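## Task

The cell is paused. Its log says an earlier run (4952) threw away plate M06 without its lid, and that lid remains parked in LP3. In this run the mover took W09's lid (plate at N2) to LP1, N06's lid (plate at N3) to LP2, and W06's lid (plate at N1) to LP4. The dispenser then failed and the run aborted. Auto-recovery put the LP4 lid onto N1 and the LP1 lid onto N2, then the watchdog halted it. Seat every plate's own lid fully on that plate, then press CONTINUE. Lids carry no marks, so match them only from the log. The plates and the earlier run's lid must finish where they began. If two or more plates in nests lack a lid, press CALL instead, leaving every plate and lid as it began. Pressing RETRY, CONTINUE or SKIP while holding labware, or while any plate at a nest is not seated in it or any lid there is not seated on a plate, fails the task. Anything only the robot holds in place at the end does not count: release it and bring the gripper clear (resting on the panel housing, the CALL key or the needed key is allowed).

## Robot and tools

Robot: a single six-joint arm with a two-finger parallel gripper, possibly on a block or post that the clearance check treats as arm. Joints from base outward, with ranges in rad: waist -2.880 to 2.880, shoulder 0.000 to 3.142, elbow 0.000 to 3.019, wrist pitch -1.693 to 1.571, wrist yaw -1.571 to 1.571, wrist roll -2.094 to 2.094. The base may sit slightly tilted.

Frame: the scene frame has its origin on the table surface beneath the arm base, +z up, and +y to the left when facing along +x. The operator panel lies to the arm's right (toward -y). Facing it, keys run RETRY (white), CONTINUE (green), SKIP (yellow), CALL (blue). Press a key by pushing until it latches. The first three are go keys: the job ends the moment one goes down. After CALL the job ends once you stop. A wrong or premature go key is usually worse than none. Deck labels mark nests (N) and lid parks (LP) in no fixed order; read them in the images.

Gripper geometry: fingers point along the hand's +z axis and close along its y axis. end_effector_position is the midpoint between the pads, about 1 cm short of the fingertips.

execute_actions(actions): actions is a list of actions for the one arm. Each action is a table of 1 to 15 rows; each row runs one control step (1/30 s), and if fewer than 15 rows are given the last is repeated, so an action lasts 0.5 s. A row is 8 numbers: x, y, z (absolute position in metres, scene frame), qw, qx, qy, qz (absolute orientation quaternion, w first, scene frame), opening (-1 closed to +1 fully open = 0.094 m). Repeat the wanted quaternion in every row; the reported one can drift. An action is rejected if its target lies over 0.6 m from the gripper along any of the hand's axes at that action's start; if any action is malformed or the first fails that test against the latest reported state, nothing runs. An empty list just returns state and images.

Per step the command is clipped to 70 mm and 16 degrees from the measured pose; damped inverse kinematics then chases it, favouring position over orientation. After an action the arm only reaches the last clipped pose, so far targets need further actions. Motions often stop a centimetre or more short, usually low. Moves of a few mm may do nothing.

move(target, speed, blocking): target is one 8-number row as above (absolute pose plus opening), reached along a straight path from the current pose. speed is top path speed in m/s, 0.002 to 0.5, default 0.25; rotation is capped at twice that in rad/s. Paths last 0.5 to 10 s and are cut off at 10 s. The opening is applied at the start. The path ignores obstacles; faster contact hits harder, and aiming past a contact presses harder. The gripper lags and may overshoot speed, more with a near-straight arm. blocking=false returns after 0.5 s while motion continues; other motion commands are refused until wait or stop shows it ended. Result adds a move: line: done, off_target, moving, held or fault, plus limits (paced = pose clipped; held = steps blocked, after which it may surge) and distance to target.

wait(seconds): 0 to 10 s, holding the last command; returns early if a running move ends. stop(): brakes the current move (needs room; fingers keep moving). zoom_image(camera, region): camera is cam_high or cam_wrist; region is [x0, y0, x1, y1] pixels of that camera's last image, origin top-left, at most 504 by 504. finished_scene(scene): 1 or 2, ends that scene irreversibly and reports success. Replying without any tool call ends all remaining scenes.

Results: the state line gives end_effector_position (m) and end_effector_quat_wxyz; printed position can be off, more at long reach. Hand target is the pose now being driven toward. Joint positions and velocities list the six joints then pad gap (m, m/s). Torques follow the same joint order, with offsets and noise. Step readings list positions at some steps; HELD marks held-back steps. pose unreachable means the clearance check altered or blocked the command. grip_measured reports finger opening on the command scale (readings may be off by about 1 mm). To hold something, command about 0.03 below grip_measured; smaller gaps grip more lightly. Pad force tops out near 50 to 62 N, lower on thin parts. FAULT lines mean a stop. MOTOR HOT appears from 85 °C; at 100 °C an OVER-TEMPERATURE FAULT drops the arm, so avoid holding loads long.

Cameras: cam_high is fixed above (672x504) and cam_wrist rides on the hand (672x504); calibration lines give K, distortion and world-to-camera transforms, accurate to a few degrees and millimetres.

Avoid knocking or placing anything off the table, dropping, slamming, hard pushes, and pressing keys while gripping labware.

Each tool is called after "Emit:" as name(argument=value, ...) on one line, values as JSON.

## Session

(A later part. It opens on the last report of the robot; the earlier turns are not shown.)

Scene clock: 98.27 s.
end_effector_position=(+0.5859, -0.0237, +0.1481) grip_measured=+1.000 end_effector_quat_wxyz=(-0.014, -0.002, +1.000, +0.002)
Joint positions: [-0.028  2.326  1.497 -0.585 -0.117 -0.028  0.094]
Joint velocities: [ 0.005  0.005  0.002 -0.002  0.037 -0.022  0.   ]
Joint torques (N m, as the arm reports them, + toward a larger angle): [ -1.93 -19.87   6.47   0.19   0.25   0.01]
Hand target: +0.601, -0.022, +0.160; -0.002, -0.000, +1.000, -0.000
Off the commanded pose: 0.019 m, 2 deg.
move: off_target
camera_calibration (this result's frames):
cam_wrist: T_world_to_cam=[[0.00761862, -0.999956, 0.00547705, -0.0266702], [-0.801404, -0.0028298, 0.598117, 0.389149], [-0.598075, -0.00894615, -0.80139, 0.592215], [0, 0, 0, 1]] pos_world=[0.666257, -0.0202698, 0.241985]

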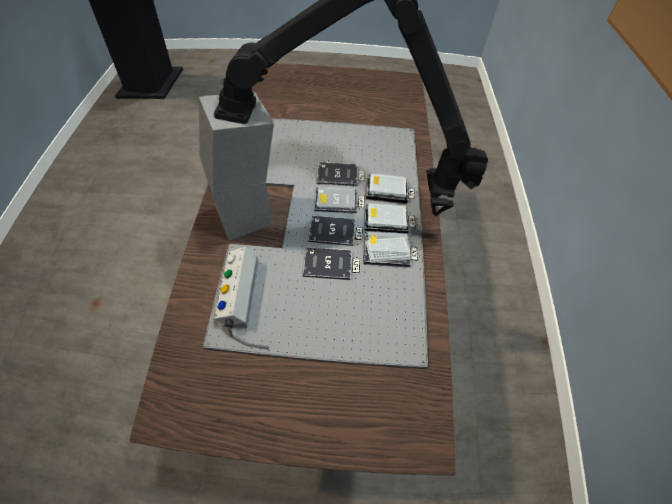

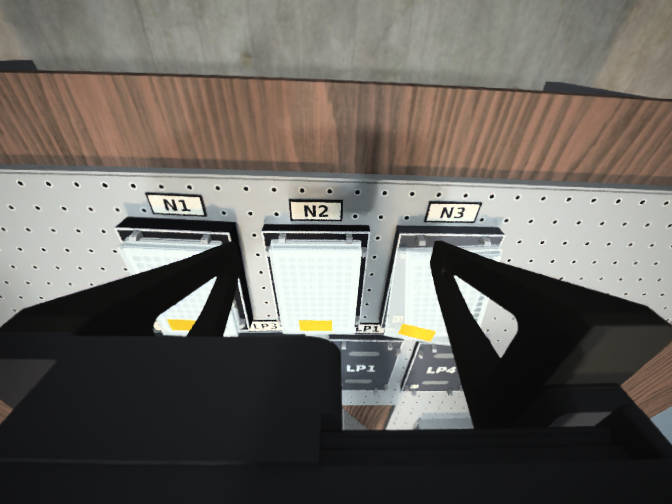

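The plate came out of its nest as well. I'll look from above and fix both.

Emit:
move(target=[0.50, -0.13, 0.22, 0, 0, 1, 0, 1], speed=0.2)

Scene clock: 101.13 s.
end_effector_position=(+0.4922, -0.1285, +0.2145) grip_measured=+1.000 end_effector_quat_wxyz=(-0.010, +0.007, +1.000, +0.002)
Joint positions: [-0.252  2.11   1.178 -0.504 -0.151 -0.231  0.094]
Joint velocities: [-0.015 -0.005 -0.007 -0.002  0.095 -0.051  0.   ]
Joint torques (N m, as the arm reports them, + toward a larger angle): [ -2.98 -17.44   4.22   1.17  -0.07  -0.13]
Hand target: +0.499, -0.129, +0.220; +0.002, -0.000, +1.000, +0.000
Off the commanded pose: 0.010 m, 1 deg.
move: done
camera_calibration (this result's frames):
cam_wrist: T_world_to_cam=[[-0.0113004, -0.99992, 0.00559593, -0.121761], [-0.805677, 0.0124195, 0.592225, 0.279417], [-0.592247, 0.00218387, -0.805754, 0.587927], [0, 0, 0, 1]] pos_world=[0.571942, -0.126506, 0.308929]

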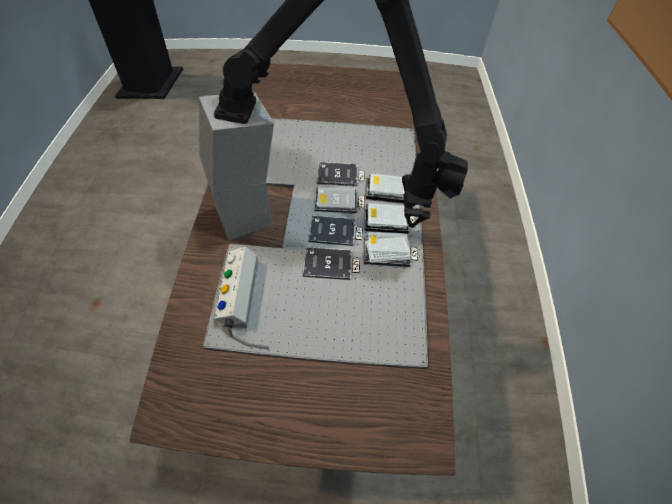

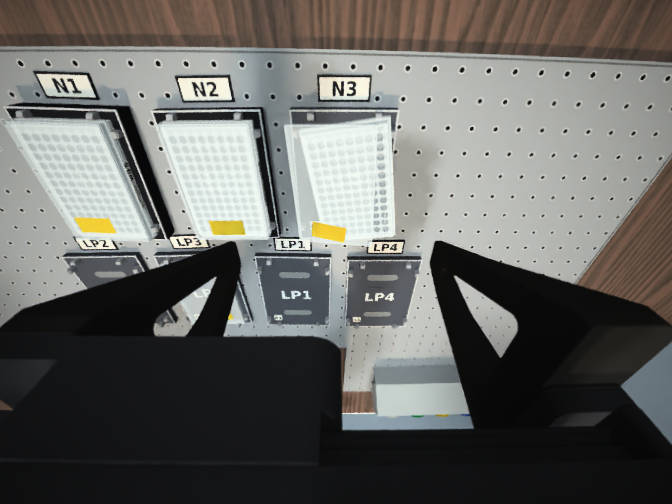

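Emit:
zoom_image(camera="cam_wrist", region=[250, 70, 430, 260])

Region (250, 70, 430, 260) of cam_wrist's 672x504 image, scaled by 2.653, with more detail than that image has; it fills the left 477 columns of this view, and the rest is white.

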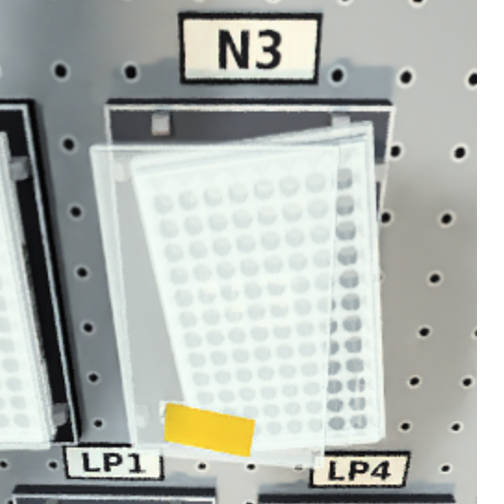

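Emit:
move(target=[0.460, -0.124, 0.10, 0, 0, 1, 0, 1], speed=0.15)

Scene clock: 106.20 s.
end_effector_position=(+0.4534, -0.1297, +0.1050) grip_measured=+1.000 end_effector_quat_wxyz=(-0.005, +0.005, +1.000, +0.001)
Joint positions: [-0.24   2.347  1.163 -0.239 -0.151 -0.222  0.094]
Joint velocities: [-0.015 -0.005  0.017  0.007  0.022  0.022  0.   ]
Joint torques (N m, as the arm reports them, + toward a larger angle): [ -1.67 -15.09   3.31   1.16   0.18   0.01]
Hand target: +0.460, -0.124, +0.100; -0.000, -0.000, +1.000, +0.000
Off the commanded pose: 0.010 m, 1 deg.
move: done
camera_calibration (this result's frames):
cam_wrist: T_world_to_cam=[[-0.00664305, -0.999958, 0.00635411, -0.124979], [-0.812261, 0.00910214, 0.583224, 0.316463], [-0.583257, -0.00128681, -0.812287, 0.472852], [0, 0, 0, 1]] pos_world=[0.532014, -0.127246, 0.200316]

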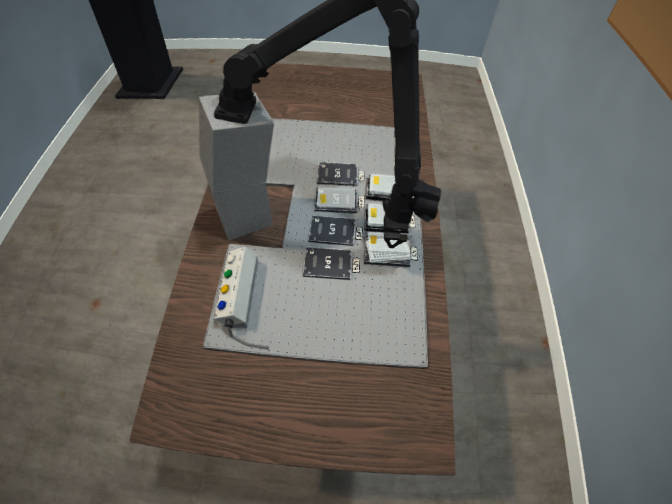

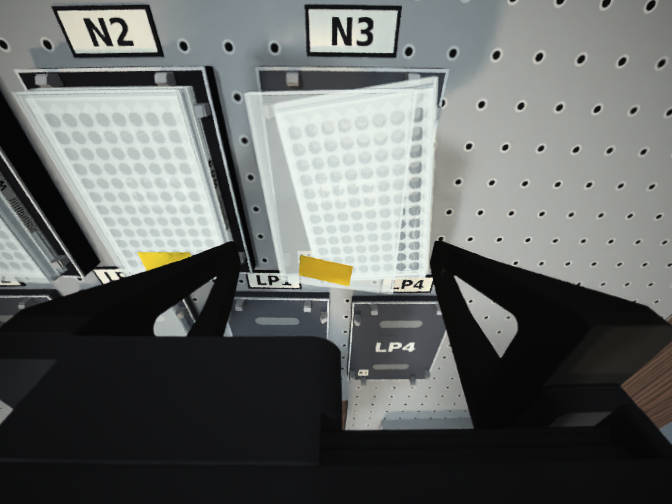

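Emit:
move(target=[0.460, -0.122, 0.062, 0, 0, 0.9986, -0.0523, 1], speed=0.08)

Scene clock: 108.90 s.
end_effector_position=(+0.4574, -0.1267, +0.0702) grip_measured=+1.000 end_effector_quat_wxyz=(-0.002, +0.002, +0.999, -0.051)
Joint positions: [-0.187  2.429  1.201 -0.164 -0.041 -0.173  0.094]
Joint velocities: [-0.015  0.005  0.017 -0.012 -0.022  0.022  0.   ]
Joint torques (N m, as the arm reports them, + toward a larger angle): [ -1.42 -14.87   2.86   1.23   0.35   0.01]
Hand target: +0.459, -0.122, +0.062; +0.000, -0.000, +0.999, -0.052
Off the commanded pose: 0.010 m, 0 deg.
move: done
camera_calibration (this result's frames):
cam_wrist: T_world_to_cam=[[-0.000365965, -0.993873, 0.110527, -0.131136], [-0.815519, 0.0642619, 0.575151, 0.349061], [-0.578729, -0.0899264, -0.810546, 0.433509], [0, 0, 0, 1]] pos_world=[0.535502, -0.11378, 0.165111]

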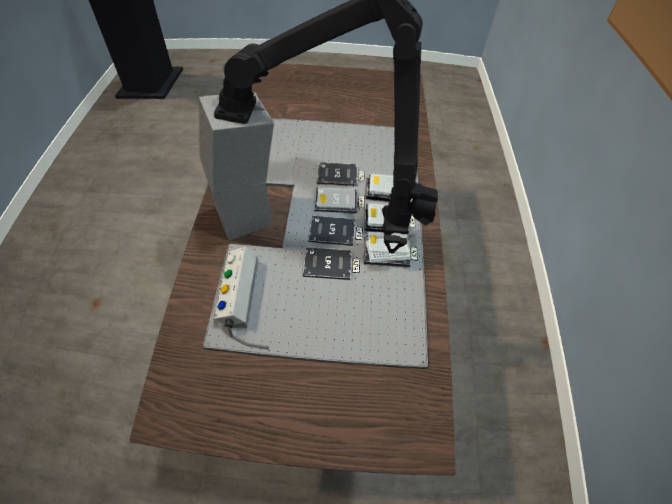

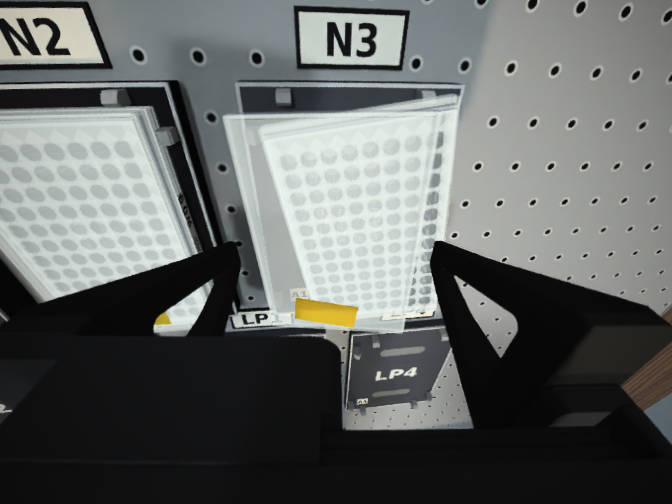

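Emit:
move(target=[0.460, -0.126, 0.044, 0, 0, 0.9986, -0.0523, 1], speed=0.05)

Scene clock: 110.90 s.
end_effector_position=(+0.4643, -0.1303, +0.0560) grip_measured=+1.000 end_effector_quat_wxyz=(+0.004, +0.002, +0.999, -0.054)
Joint positions: [-0.186  2.468  1.238 -0.149 -0.037 -0.171  0.094]
Joint velocities: [ 0.005  0.005 -0.002 -0.002 -0.007 -0.007  0.   ]
Joint torques (N m, as the arm reports them, + toward a larger angle): [ -1.76 -14.42   2.72   1.13   0.18  -0.02]
Hand target: +0.460, -0.126, +0.044; +0.000, -0.000, +0.999, -0.052
Off the commanded pose: 0.014 m, 1 deg.
move: off_target
camera_calibration (this result's frames):
cam_wrist: T_world_to_cam=[[-0.00113497, -0.993251, 0.115981, -0.133095], [-0.82228, 0.0669299, 0.565134, 0.367068], [-0.569082, -0.0947277, -0.816806, 0.420956], [0, 0, 0, 1]] pos_world=[0.54124, -0.116889, 0.151833]

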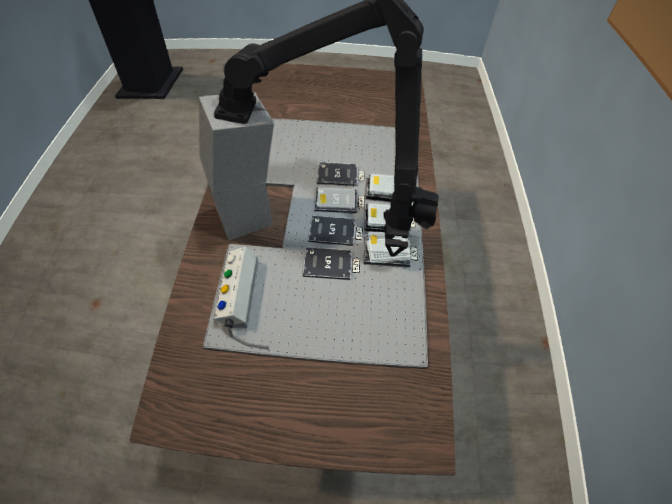

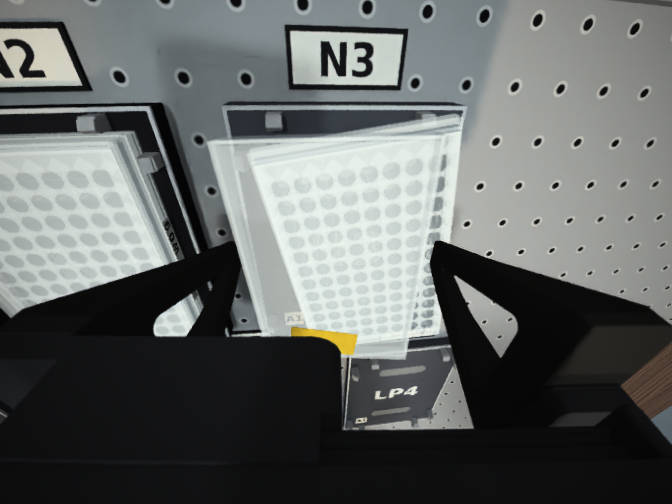

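Emit:
execute_actions(actions=[[[0.464, -0.130, 0.054, 0, 0, 0.9986, -0.0523, 0.76]], [[0.464, -0.130, 0.054, 0, 0, 0.9986, -0.0523, 0.76]]])

Scene clock: 116.93 s.
end_effector_position=(+0.4643, -0.1304, +0.0561) grip_measured=+0.780 end_effector_quat_wxyz=(+0.004, +0.002, +0.999, -0.054)
Joint positions: [-0.186  2.468  1.238 -0.149 -0.037 -0.171  0.084]
Joint velocities: [-0.015 -0.005 -0.002 -0.007 -0.022 -0.066  0.   ]
Joint torques (N m, as the arm reports them, + toward a larger angle): [ -2.75 -15.96   2.53   0.36   0.11  -0.09]
Hand target: +0.464, -0.130, +0.054; +0.000, +0.000, +0.999, -0.052
Off the commanded pose: 0.002 m, 1 deg.
Step readings (end_effector_position; steps 1 to 15: 1st action; 16 to 30: 2nd action):
0: (+0.4643, -0.1303, +0.0560)
1: (+0.4643, -0.1303, +0.0560)
2: (+0.4643, -0.1304, +0.0561)
4: (+0.4643, -0.1304, +0.0561)
8: (+0.4643, -0.1304, +0.0561)
15: (+0.4643, -0.1304, +0.0561)
16: (+0.4643, -0.1304, +0.0561)
17: (+0.4643, -0.1304, +0.0561)
19: (+0.4643, -0.1304, +0.0561)
23: (+0.4643, -0.1304, +0.0561)
30: end_effector_position above
camera_calibration (this result's frames):
cam_wrist: T_world_to_cam=[[-0.00113721, -0.993207, 0.116354, -0.133174], [-0.822242, 0.0671504, 0.565162, 0.367069], [-0.569137, -0.0950289, -0.816733, 0.420931], [0, 0, 0, 1]] pos_world=[0.541235, -0.116918, 0.15183]

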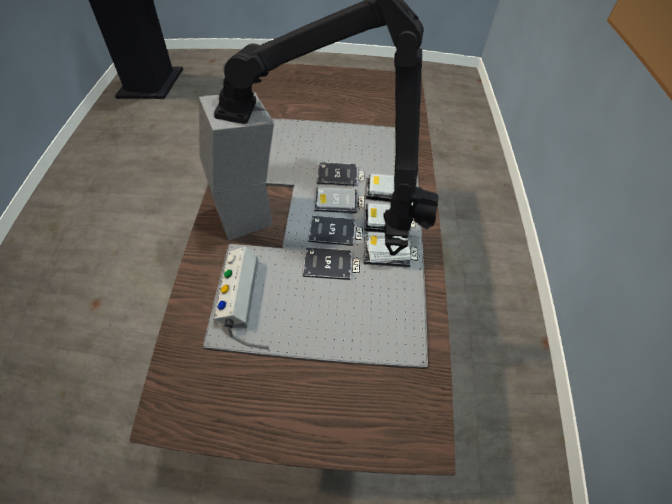

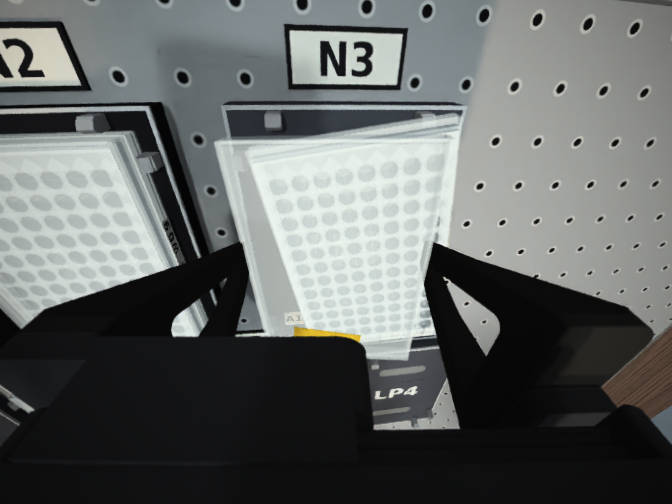

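Got the lid. Lifting straight up.

Emit:
move(target=[0.464, -0.126, 0.11, 0, 0, 0.9986, -0.0523, 0.75], speed=0.08)

Emit:
move(target=[0.46, -0.28, 0.10, 0, 0, 1, 0, 0.75], speed=0.2)

Scene clock: 118.77 s.
end_effector_position=(+0.4639, -0.1233, +0.1047) grip_measured=+0.780 end_effector_quat_wxyz=(+0.001, +0.000, +0.999, -0.053)
Joint positions: [-0.186  2.341  1.16  -0.205 -0.037 -0.174  0.084]
Joint velocities: [ 0.005  0.015  0.002 -0.037 -0.022 -0.022  0.001]
Joint torques (N m, as the arm reports them, + toward a larger angle): [ -3.2  -16.76   1.93   0.43   0.04  -0.12]
Hand target: +0.464, -0.126, +0.110; -0.000, +0.000, +0.999, -0.052
Off the commanded pose: 0.006 m, 0 deg.
move: done
camera_calibration (this result's frames):
cam_wrist: T_world_to_cam=[[0.00136337, -0.993328, 0.115311, -0.132807], [-0.818821, 0.0650854, 0.570347, 0.336383], [-0.574047, -0.095197, -0.813269, 0.462998], [0, 0, 0, 1]] pos_world=[0.541401, -0.109738, 0.200002]

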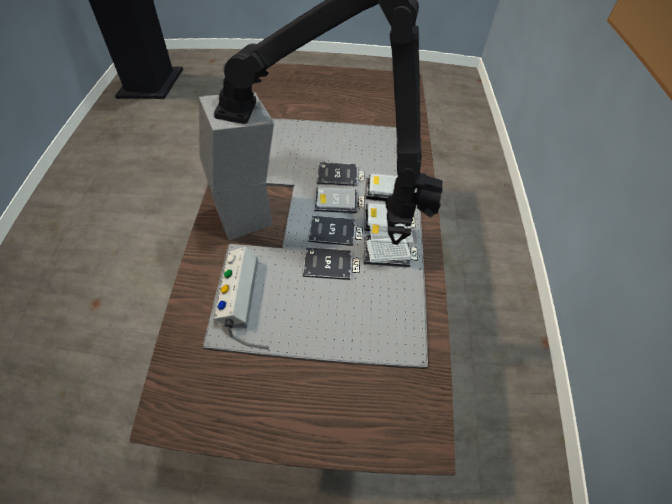

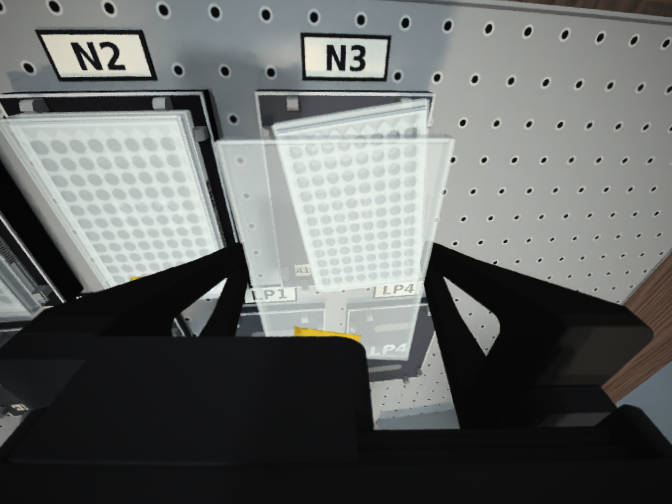

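Scene clock: 120.07 s.
end_effector_position=(+0.4590, -0.2812, +0.1099) grip_measured=+0.780 end_effector_quat_wxyz=(+0.008, +0.005, +1.000, -0.005)
Joint positions: [-0.506  2.439  1.368 -0.369 -0.185 -0.484  0.084]
Joint velocities: [-0.005 -0.024 -0.012  0.017 -0.007 -0.037  0.001]
Joint torques (N m, as the arm reports them, + toward a larger angle): [ -3.77 -15.86   5.11   0.3   -0.08  -0.17]
Hand target: +0.458, -0.280, +0.101; +0.002, +0.000, +1.000, +0.000
Off the commanded pose: 0.010 m, 1 deg.
move: done
camera_calibration (this result's frames):
cam_wrist: T_world_to_cam=[[-0.00873041, -0.999788, 0.0186298, -0.276827], [-0.826452, 0.0177025, 0.562728, 0.330686], [-0.562939, -0.0104838, -0.826432, 0.469561], [0, 0, 0, 1]] pos_world=[0.535214, -0.2777, 0.207131]

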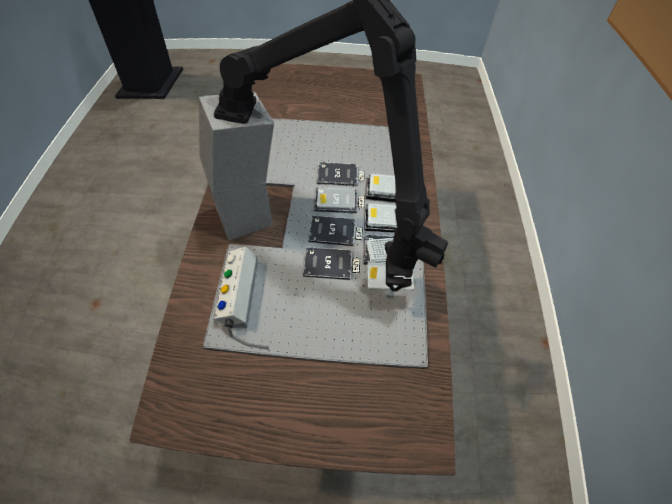

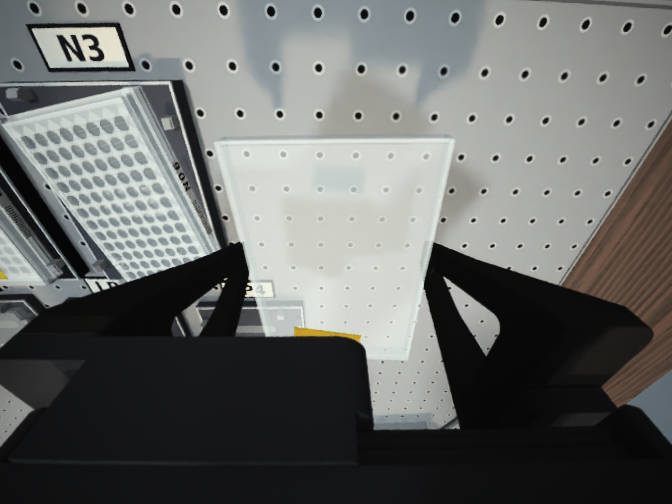

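Emit:
move(target=[0.46, -0.28, 0.022, 0, 0, 1, 0, 0.75], speed=0.08)

Scene clock: 122.13 s.
end_effector_position=(+0.4539, -0.2858, +0.0317) grip_measured=+0.780 end_effector_quat_wxyz=(-0.002, +0.005, +1.000, +0.001)
Joint positions: [-0.492  2.632  1.506 -0.335 -0.185 -0.474  0.084]
Joint velocities: [-0.005 -0.005  0.022 -0.007 -0.022 -0.066  0.   ]
Joint torques (N m, as the arm reports them, + toward a larger angle): [ -2.76 -16.57   4.63   1.1    0.15  -0.01]
Hand target: +0.459, -0.280, +0.022; -0.000, +0.000, +1.000, -0.000
Off the commanded pose: 0.013 m, 1 deg.
move: off_target
camera_calibration (this result's frames):
cam_wrist: T_world_to_cam=[[-0.00773976, -0.99995, 0.00639172, -0.280156], [-0.815225, 0.0100113, 0.579057, 0.362748], [-0.579092, -0.000728926, -0.815262, 0.41179], [0, 0, 0, 1]] pos_world=[0.532017, -0.283473, 0.127455]

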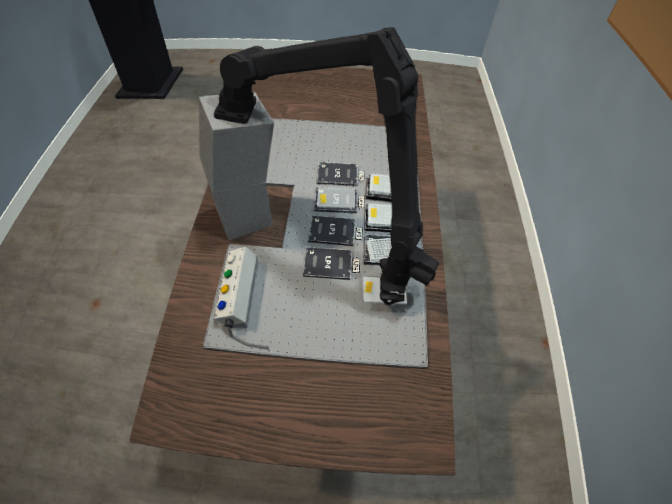

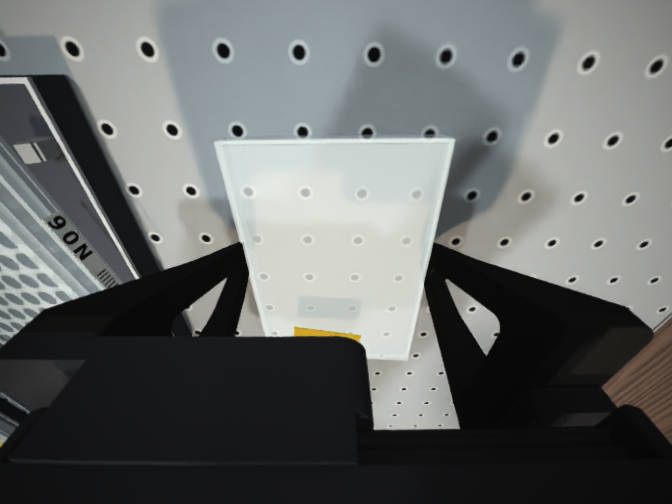

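Emit:
move(target=[0.456, -0.285, 0.012, 0, 0, 1, 0, 0.75], speed=0.04)

Scene clock: 123.57 s.
end_effector_position=(+0.4572, -0.2883, +0.0276) grip_measured=+0.780 end_effector_quat_wxyz=(+0.001, +0.005, +1.000, -0.000)
Joint positions: [-0.492  2.644  1.522 -0.331 -0.186 -0.474  0.084]
Joint velocities: [ 0.015 -0.005 -0.007  0.002 -0.081  0.066 -0.   ]
Joint torques (N m, as the arm reports them, + toward a larger angle): [ -3.3  -15.5    4.82   1.26   0.14  -0.07]
Hand target: +0.455, -0.285, +0.013; -0.000, -0.000, +1.000, -0.000
Off the commanded pose: 0.016 m, 1 deg.
move: off_target
camera_calibration (this result's frames):
cam_wrist: T_world_to_cam=[[-0.00677155, -0.999935, 0.00915289, -0.283078], [-0.819266, 0.0107959, 0.573313, 0.370078], [-0.573374, -0.00361643, -0.819286, 0.407029], [0, 0, 0, 1]] pos_world=[0.534655, -0.285583, 0.123893]

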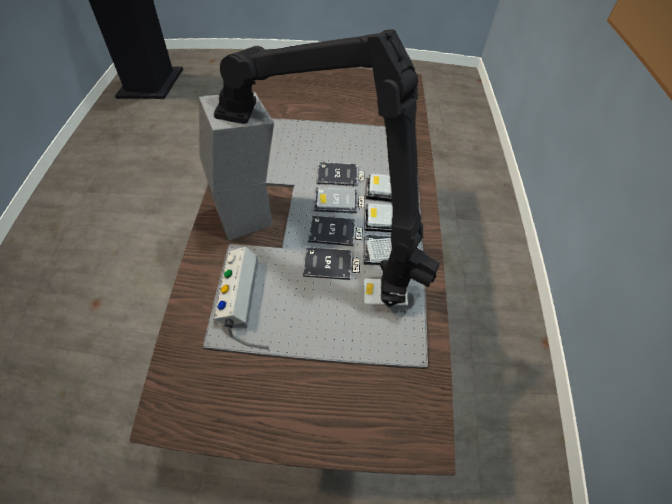

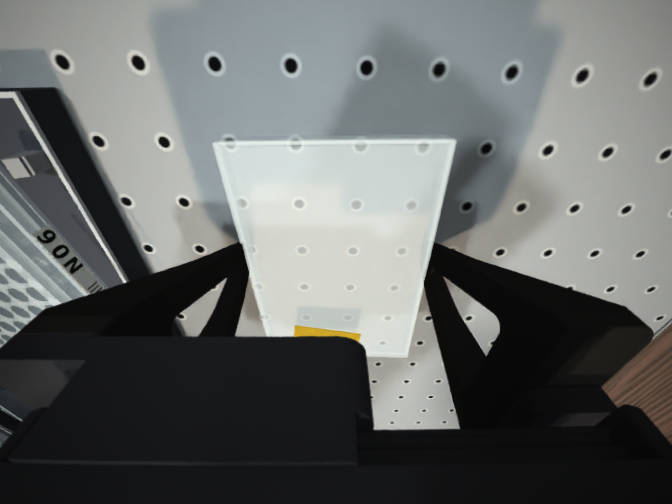

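Emit:
execute_actions(actions=[[[0.457, -0.288, 0.028, 0, 0, 1, 0, 1.0]], [[0.457, -0.288, 0.028, 0, 0, 1, 0, 1.0]]])

Emit:
move(target=[0.457, -0.285, 0.10, 0, 0, 1, 0, 1], speed=0.1)

Emit:
move(target=[0.465, -0.135, 0.12, 0, 0, 1, 0, 1], speed=0.2)

Scene clock: 125.57 s.
end_effector_position=(+0.4570, -0.2882, +0.0276) grip_measured=+1.000 end_effector_quat_wxyz=(+0.001, +0.004, +1.000, -0.000)
Joint positions: [-0.492  2.644  1.521 -0.331 -0.186 -0.476  0.094]
Joint velocities: [ 0.005 -0.005  0.002 -0.012  0.125 -0.066  0.   ]
Joint torques (N m, as the arm reports them, + toward a larger angle): [ -3.93 -18.08   3.18   0.57   0.09  -0.15]
Hand target: +0.457, -0.288, +0.028; +0.000, +0.000, +1.000, -0.000
Off the commanded pose: 0.000 m, 0 deg.
Step readings (end_effector_position; steps 1 to 15: 1st action; 16 to 30: 2nd action):
0: (+0.4572, -0.2883, +0.0276)
1: (+0.4572, -0.2883, +0.0276)
2: (+0.4572, -0.2883, +0.0276)
4: (+0.4570, -0.2882, +0.0276)
8: (+0.4570, -0.2882, +0.0276)
15: (+0.4570, -0.2882, +0.0276)
16: (+0.4570, -0.2882, +0.0276)
17: (+0.4570, -0.2882, +0.0276)
19: (+0.4570, -0.2882, +0.0276)
23: (+0.4570, -0.2882, +0.0276)
30: end_effector_position above
camera_calibration (this result's frames):
cam_wrist: T_world_to_cam=[[-0.00531298, -0.999946, 0.00898388, -0.283644], [-0.81909, 0.00950536, 0.573587, 0.369474], [-0.573641, -0.00431115, -0.819096, 0.406788], [0, 0, 0, 1]] pos_world=[0.534475, -0.285387, 0.123821]

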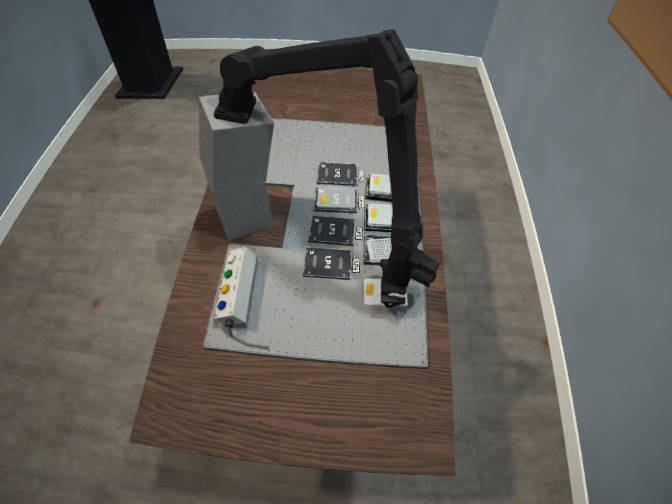

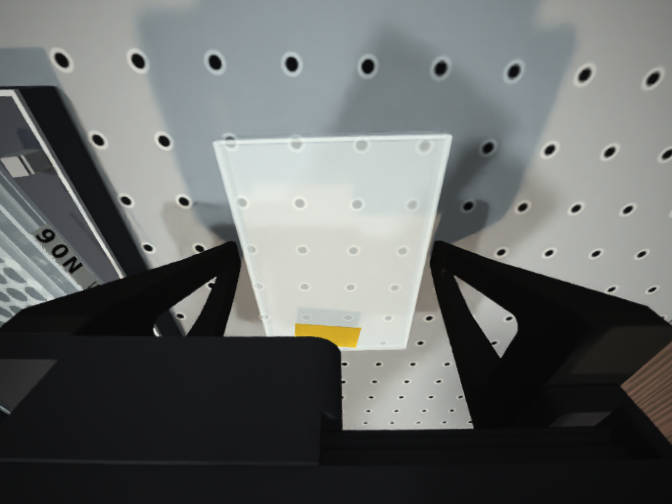

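Scene clock: 126.83 s.
end_effector_position=(+0.4608, -0.2763, +0.0942) grip_measured=+1.000 end_effector_quat_wxyz=(+0.000, -0.005, +1.000, +0.000)
Joint positions: [-0.493  2.477  1.4   -0.379 -0.186 -0.494  0.094]
Joint velocities: [-0.005 -0.005  0.017 -0.012 -0.051 -0.037  0.   ]
Joint torques (N m, as the arm reports them, + toward a larger angle): [ -5.21 -18.61   3.28   0.3   -0.01  -0.15]
Hand target: +0.457, -0.285, +0.100; +0.000, +0.000, +1.000, -0.000
Off the commanded pose: 0.011 m, 1 deg.
move: off_target
camera_calibration (this result's frames):
cam_wrist: T_world_to_cam=[[0.0126684, -0.999886, 0.00819959, -0.280556], [-0.818196, -0.00565181, 0.574912, 0.329533], [-0.5748, -0.0139921, -0.818174, 0.461319], [0, 0, 0, 1]] pos_world=[0.538343, -0.272207, 0.190287]

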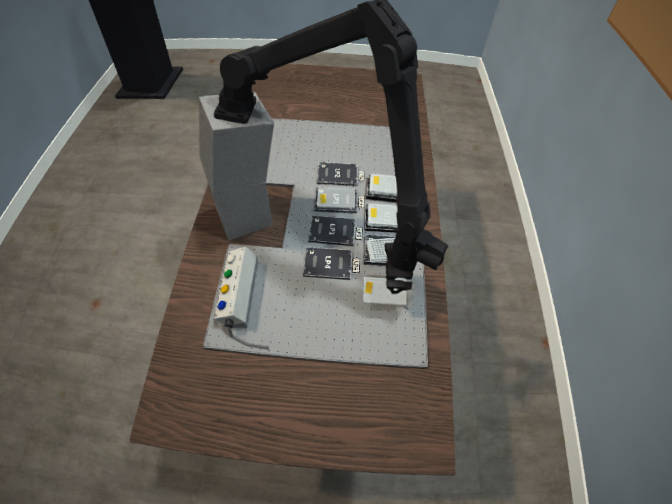

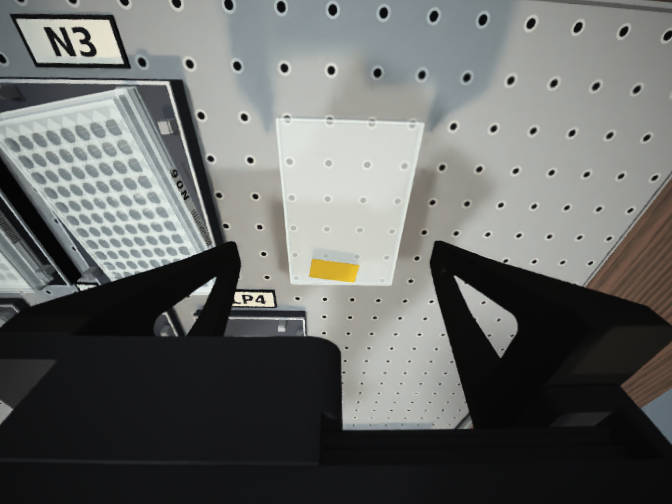

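Scene clock: 128.07 s.
end_effector_position=(+0.4605, -0.1338, +0.1143) grip_measured=+1.000 end_effector_quat_wxyz=(-0.012, -0.003, +1.000, +0.004)
Joint positions: [-0.248  2.332  1.186 -0.294 -0.155 -0.249  0.094]
Joint velocities: [-0.015 -0.015 -0.017 -0.007  0.007  0.051  0.   ]
Joint torques (N m, as the arm reports them, + toward a larger angle): [ -2.83 -17.33   2.4    1.15   0.23   0.02]
Hand target: +0.467, -0.135, +0.120; -0.002, -0.000, +1.000, +0.000
Off the commanded pose: 0.007 m, 1 deg.
move: done
camera_calibration (this result's frames):
cam_wrist: T_world_to_cam=[[0.0089844, -0.99996, -0.0000037171, -0.135554], [-0.804134, -0.00722717, 0.594403, 0.309659], [-0.59438, -0.00533737, -0.804167, 0.488245], [0, 0, 0, 1]] pos_world=[0.540429, -0.130704, 0.208568]

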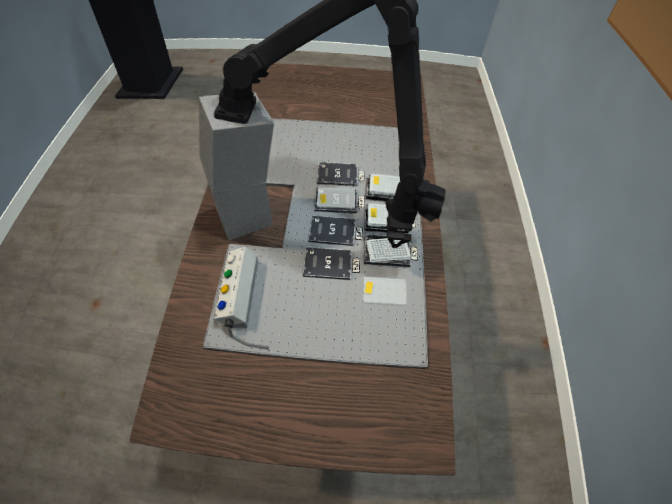

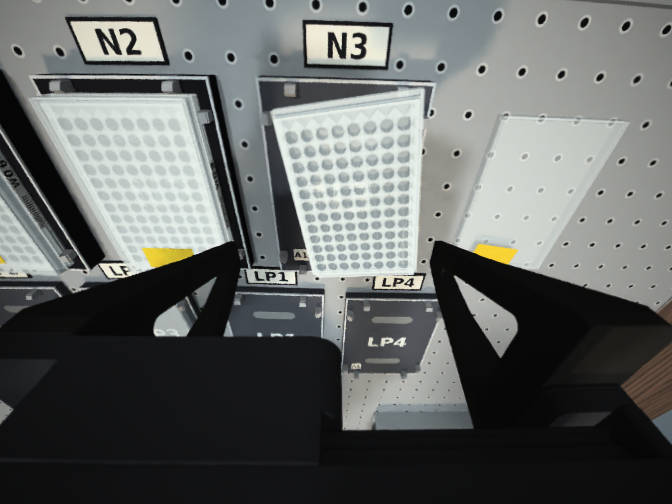

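Emit:
move(target=[0.461, -0.146, 0.068, 0, -0.0799, 0.9968, 0, 1], speed=0.08)

Scene clock: 132.50 s.
end_effector_position=(+0.4611, -0.1399, +0.0761) grip_measured=+1.000 end_effector_quat_wxyz=(-0.002, -0.079, +0.997, +0.002)
Joint positions: [-0.248  2.429  1.233 -0.223 -0.155 -0.397  0.094]
Joint velocities: [-0.005  0.005  0.007 -0.012 -0.022 -0.081  0.   ]
Joint torques (N m, as the arm reports them, + toward a larger angle): [ -3.61 -14.66   3.33   1.26   0.11  -0.17]
Hand target: +0.461, -0.146, +0.068; +0.000, -0.080, +0.997, +0.000
Off the commanded pose: 0.010 m, 0 deg.
move: done
camera_calibration (this result's frames):
cam_wrist: T_world_to_cam=[[0.15981, -0.987137, 0.00462383, -0.209822], [-0.806215, -0.127814, 0.577651, 0.318129], [-0.56963, -0.0960423, -0.81627, 0.434689], [0, 0, 0, 1]] pos_world=[0.537624, -0.124713, 0.172027]

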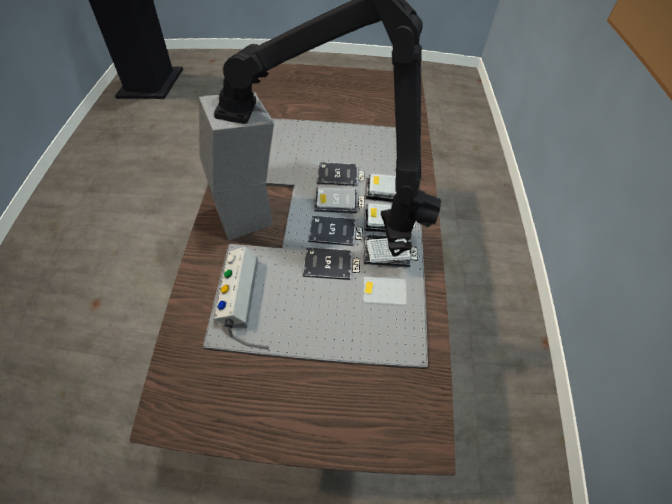

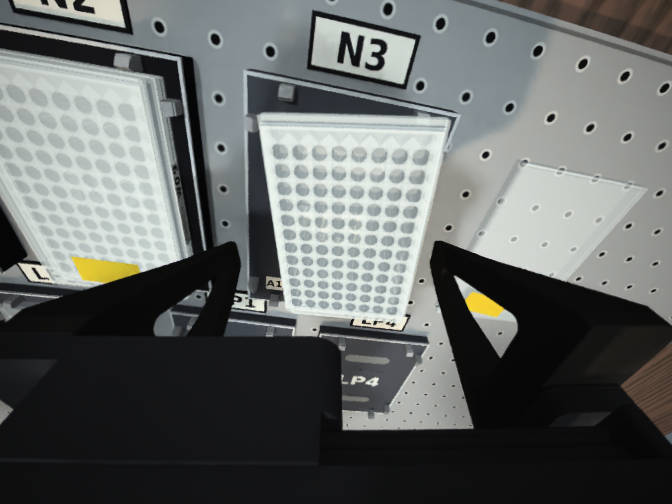

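Emit:
execute_actions(actions=[[[0.461, -0.1525, 0.070, 0, -0.0799, 0.9968, 0, 1]], [[0.461, -0.1525, 0.070, 0, -0.0799, 0.9968, 0, 1]]])

Scene clock: 134.60 s.
end_effector_position=(+0.4631, -0.1432, +0.0769) grip_measured=+1.000 end_effector_quat_wxyz=(+0.001, -0.084, +0.996, +0.001)
Joint positions: [-0.253  2.429  1.238 -0.223 -0.155 -0.411  0.094]
Joint velocities: [-0.015 -0.005  0.007 -0.032  0.022  0.066  0.   ]
Joint torques (N m, as the arm reports them, + toward a larger angle): [ -4.14 -14.91   3.32   0.88   0.03  -0.15]
Hand target: +0.461, -0.152, +0.070; +0.000, -0.080, +0.997, -0.000
Off the commanded pose: 0.012 m, 0 deg.
Step readings (end_effector_position; steps 1 to 15: 1st action; 16 to 30: 2nd action):
0: (+0.4611, -0.1399, +0.0761)
1: (+0.4613, -0.1402, +0.0762)
2: (+0.4615, -0.1404, +0.0763)
4: (+0.4621, -0.1412, +0.0764)
8: (+0.4629, -0.1428, +0.0768)
15: (+0.4631, -0.1432, +0.0769)
16: (+0.4631, -0.1432, +0.0769)
17: (+0.4631, -0.1432, +0.0769)
19: (+0.4631, -0.1432, +0.0769)
23: (+0.4631, -0.1432, +0.0769)
30: end_effector_position above
camera_calibration (this result's frames):
cam_wrist: T_world_to_cam=[[0.169565, -0.985492, 0.00733073, -0.217914], [-0.807588, -0.134684, 0.574162, 0.318792], [-0.564845, -0.103278, -0.818709, 0.433053], [0, 0, 0, 1]] pos_world=[0.539011, -0.127091, 0.173104]

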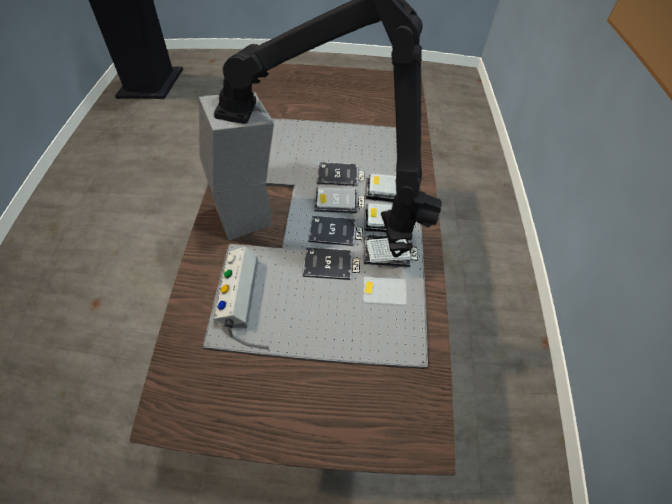

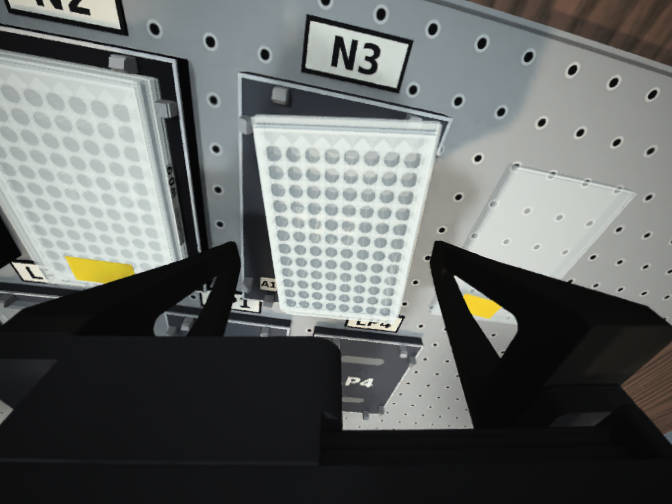

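Emit:
move(target=[0.461, -0.148, 0.036, 0, -0.0799, 0.9968, 0, 1], speed=0.06)

Scene clock: 136.27 s.
end_effector_position=(+0.4598, -0.1476, +0.0441) grip_measured=+1.000 end_effector_quat_wxyz=(-0.002, -0.082, +0.997, +0.002)
Joint positions: [-0.253  2.514  1.291 -0.198 -0.155 -0.409  0.094]
Joint velocities: [-0.005 -0.005  0.027 -0.012 -0.007 -0.007  0.   ]
Joint torques (N m, as the arm reports them, + toward a larger angle): [ -2.85 -14.78   3.12   1.18   0.16   0.  ]
Hand target: +0.461, -0.148, +0.036; -0.000, -0.080, +0.997, +0.000
Off the commanded pose: 0.008 m, 0 deg.
move: done
camera_calibration (this result's frames):
cam_wrist: T_world_to_cam=[[0.166108, -0.986095, 0.00506837, -0.219822], [-0.804895, -0.132612, 0.57841, 0.33322], [-0.569695, -0.100158, -0.81573, 0.406432], [0, 0, 0, 1]] pos_world=[0.536264, -0.131869, 0.139915]

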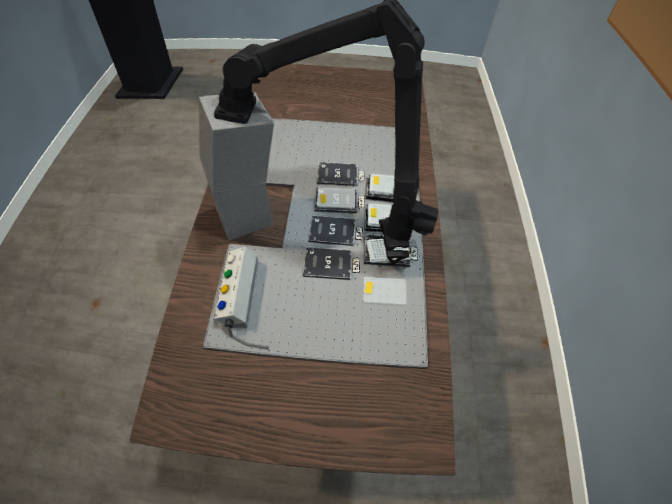

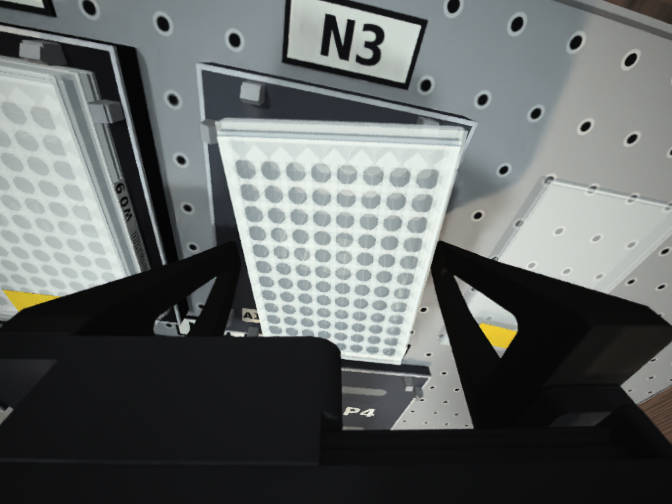

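Emit:
execute_actions(actions=[[[0.460, -0.148, 0.043, 0, -0.0799, 0.9968, 0, 0.72]], [[0.460, -0.148, 0.043, 0, -0.0799, 0.9968, 0, 0.72]]])

Scene clock: 137.77 s.
end_effector_position=(+0.4605, -0.1478, +0.0442) grip_measured=+0.757 end_effector_quat_wxyz=(-0.002, -0.082, +0.997, +0.001)
Joint positions: [-0.253  2.514  1.292 -0.198 -0.155 -0.409  0.083]
Joint velocities: [-0.005  0.005 -0.002 -0.007 -0.007 -0.007 -0.002]
Joint torques (N m, as the arm reports them, + toward a larger angle): [ -2.98 -16.47   1.8    1.02   0.14  -0.03]
Hand target: +0.460, -0.148, +0.043; -0.000, -0.080, +0.997, +0.000
Off the commanded pose: 0.001 m, 0 deg.
Step readings (end_effector_position; steps 1 to 15: 1st action; 16 to 30: 2nd action):
0: (+0.4605, -0.1478, +0.0442)
1: (+0.4605, -0.1478, +0.0442)
2: (+0.4605, -0.1478, +0.0442)
4: (+0.4605, -0.1478, +0.0442)
8: (+0.4605, -0.1478, +0.0442)
15: (+0.4605, -0.1478, +0.0442)
16: (+0.4605, -0.1478, +0.0442)
17: (+0.4605, -0.1478, +0.0442)
19: (+0.4605, -0.1478, +0.0442)
23: (+0.4605, -0.1478, +0.0442)
30: end_effector_position above
camera_calibration (this result's frames):
cam_wrist: T_world_to_cam=[[0.166274, -0.986064, 0.00551979, -0.220185], [-0.805506, -0.132595, 0.577563, 0.334029], [-0.568782, -0.10048, -0.816328, 0.406434], [0, 0, 0, 1]] pos_world=[0.536846, -0.131988, 0.140076]

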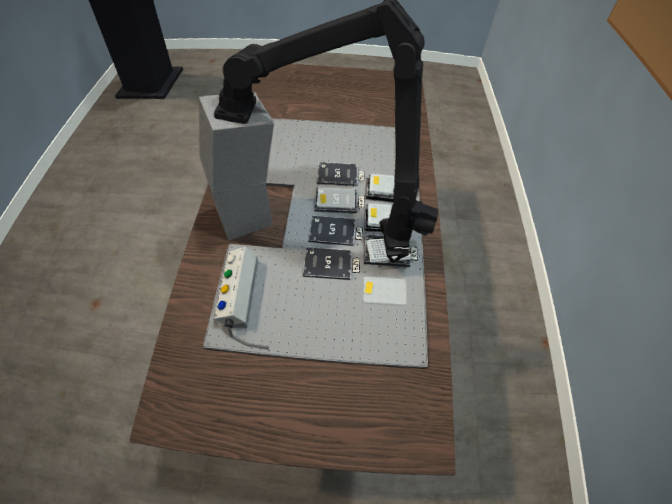

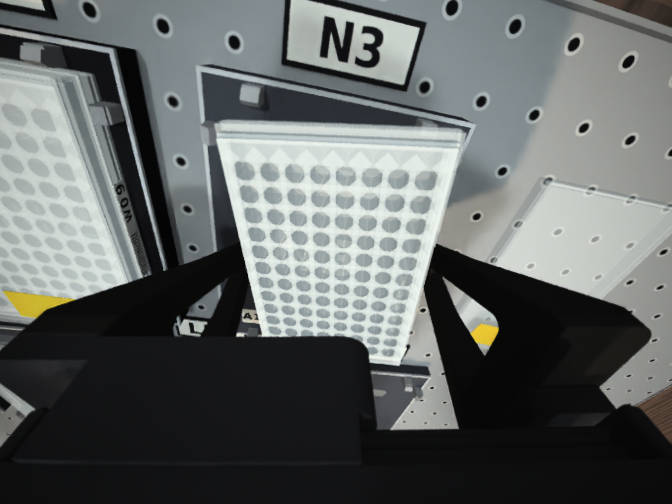

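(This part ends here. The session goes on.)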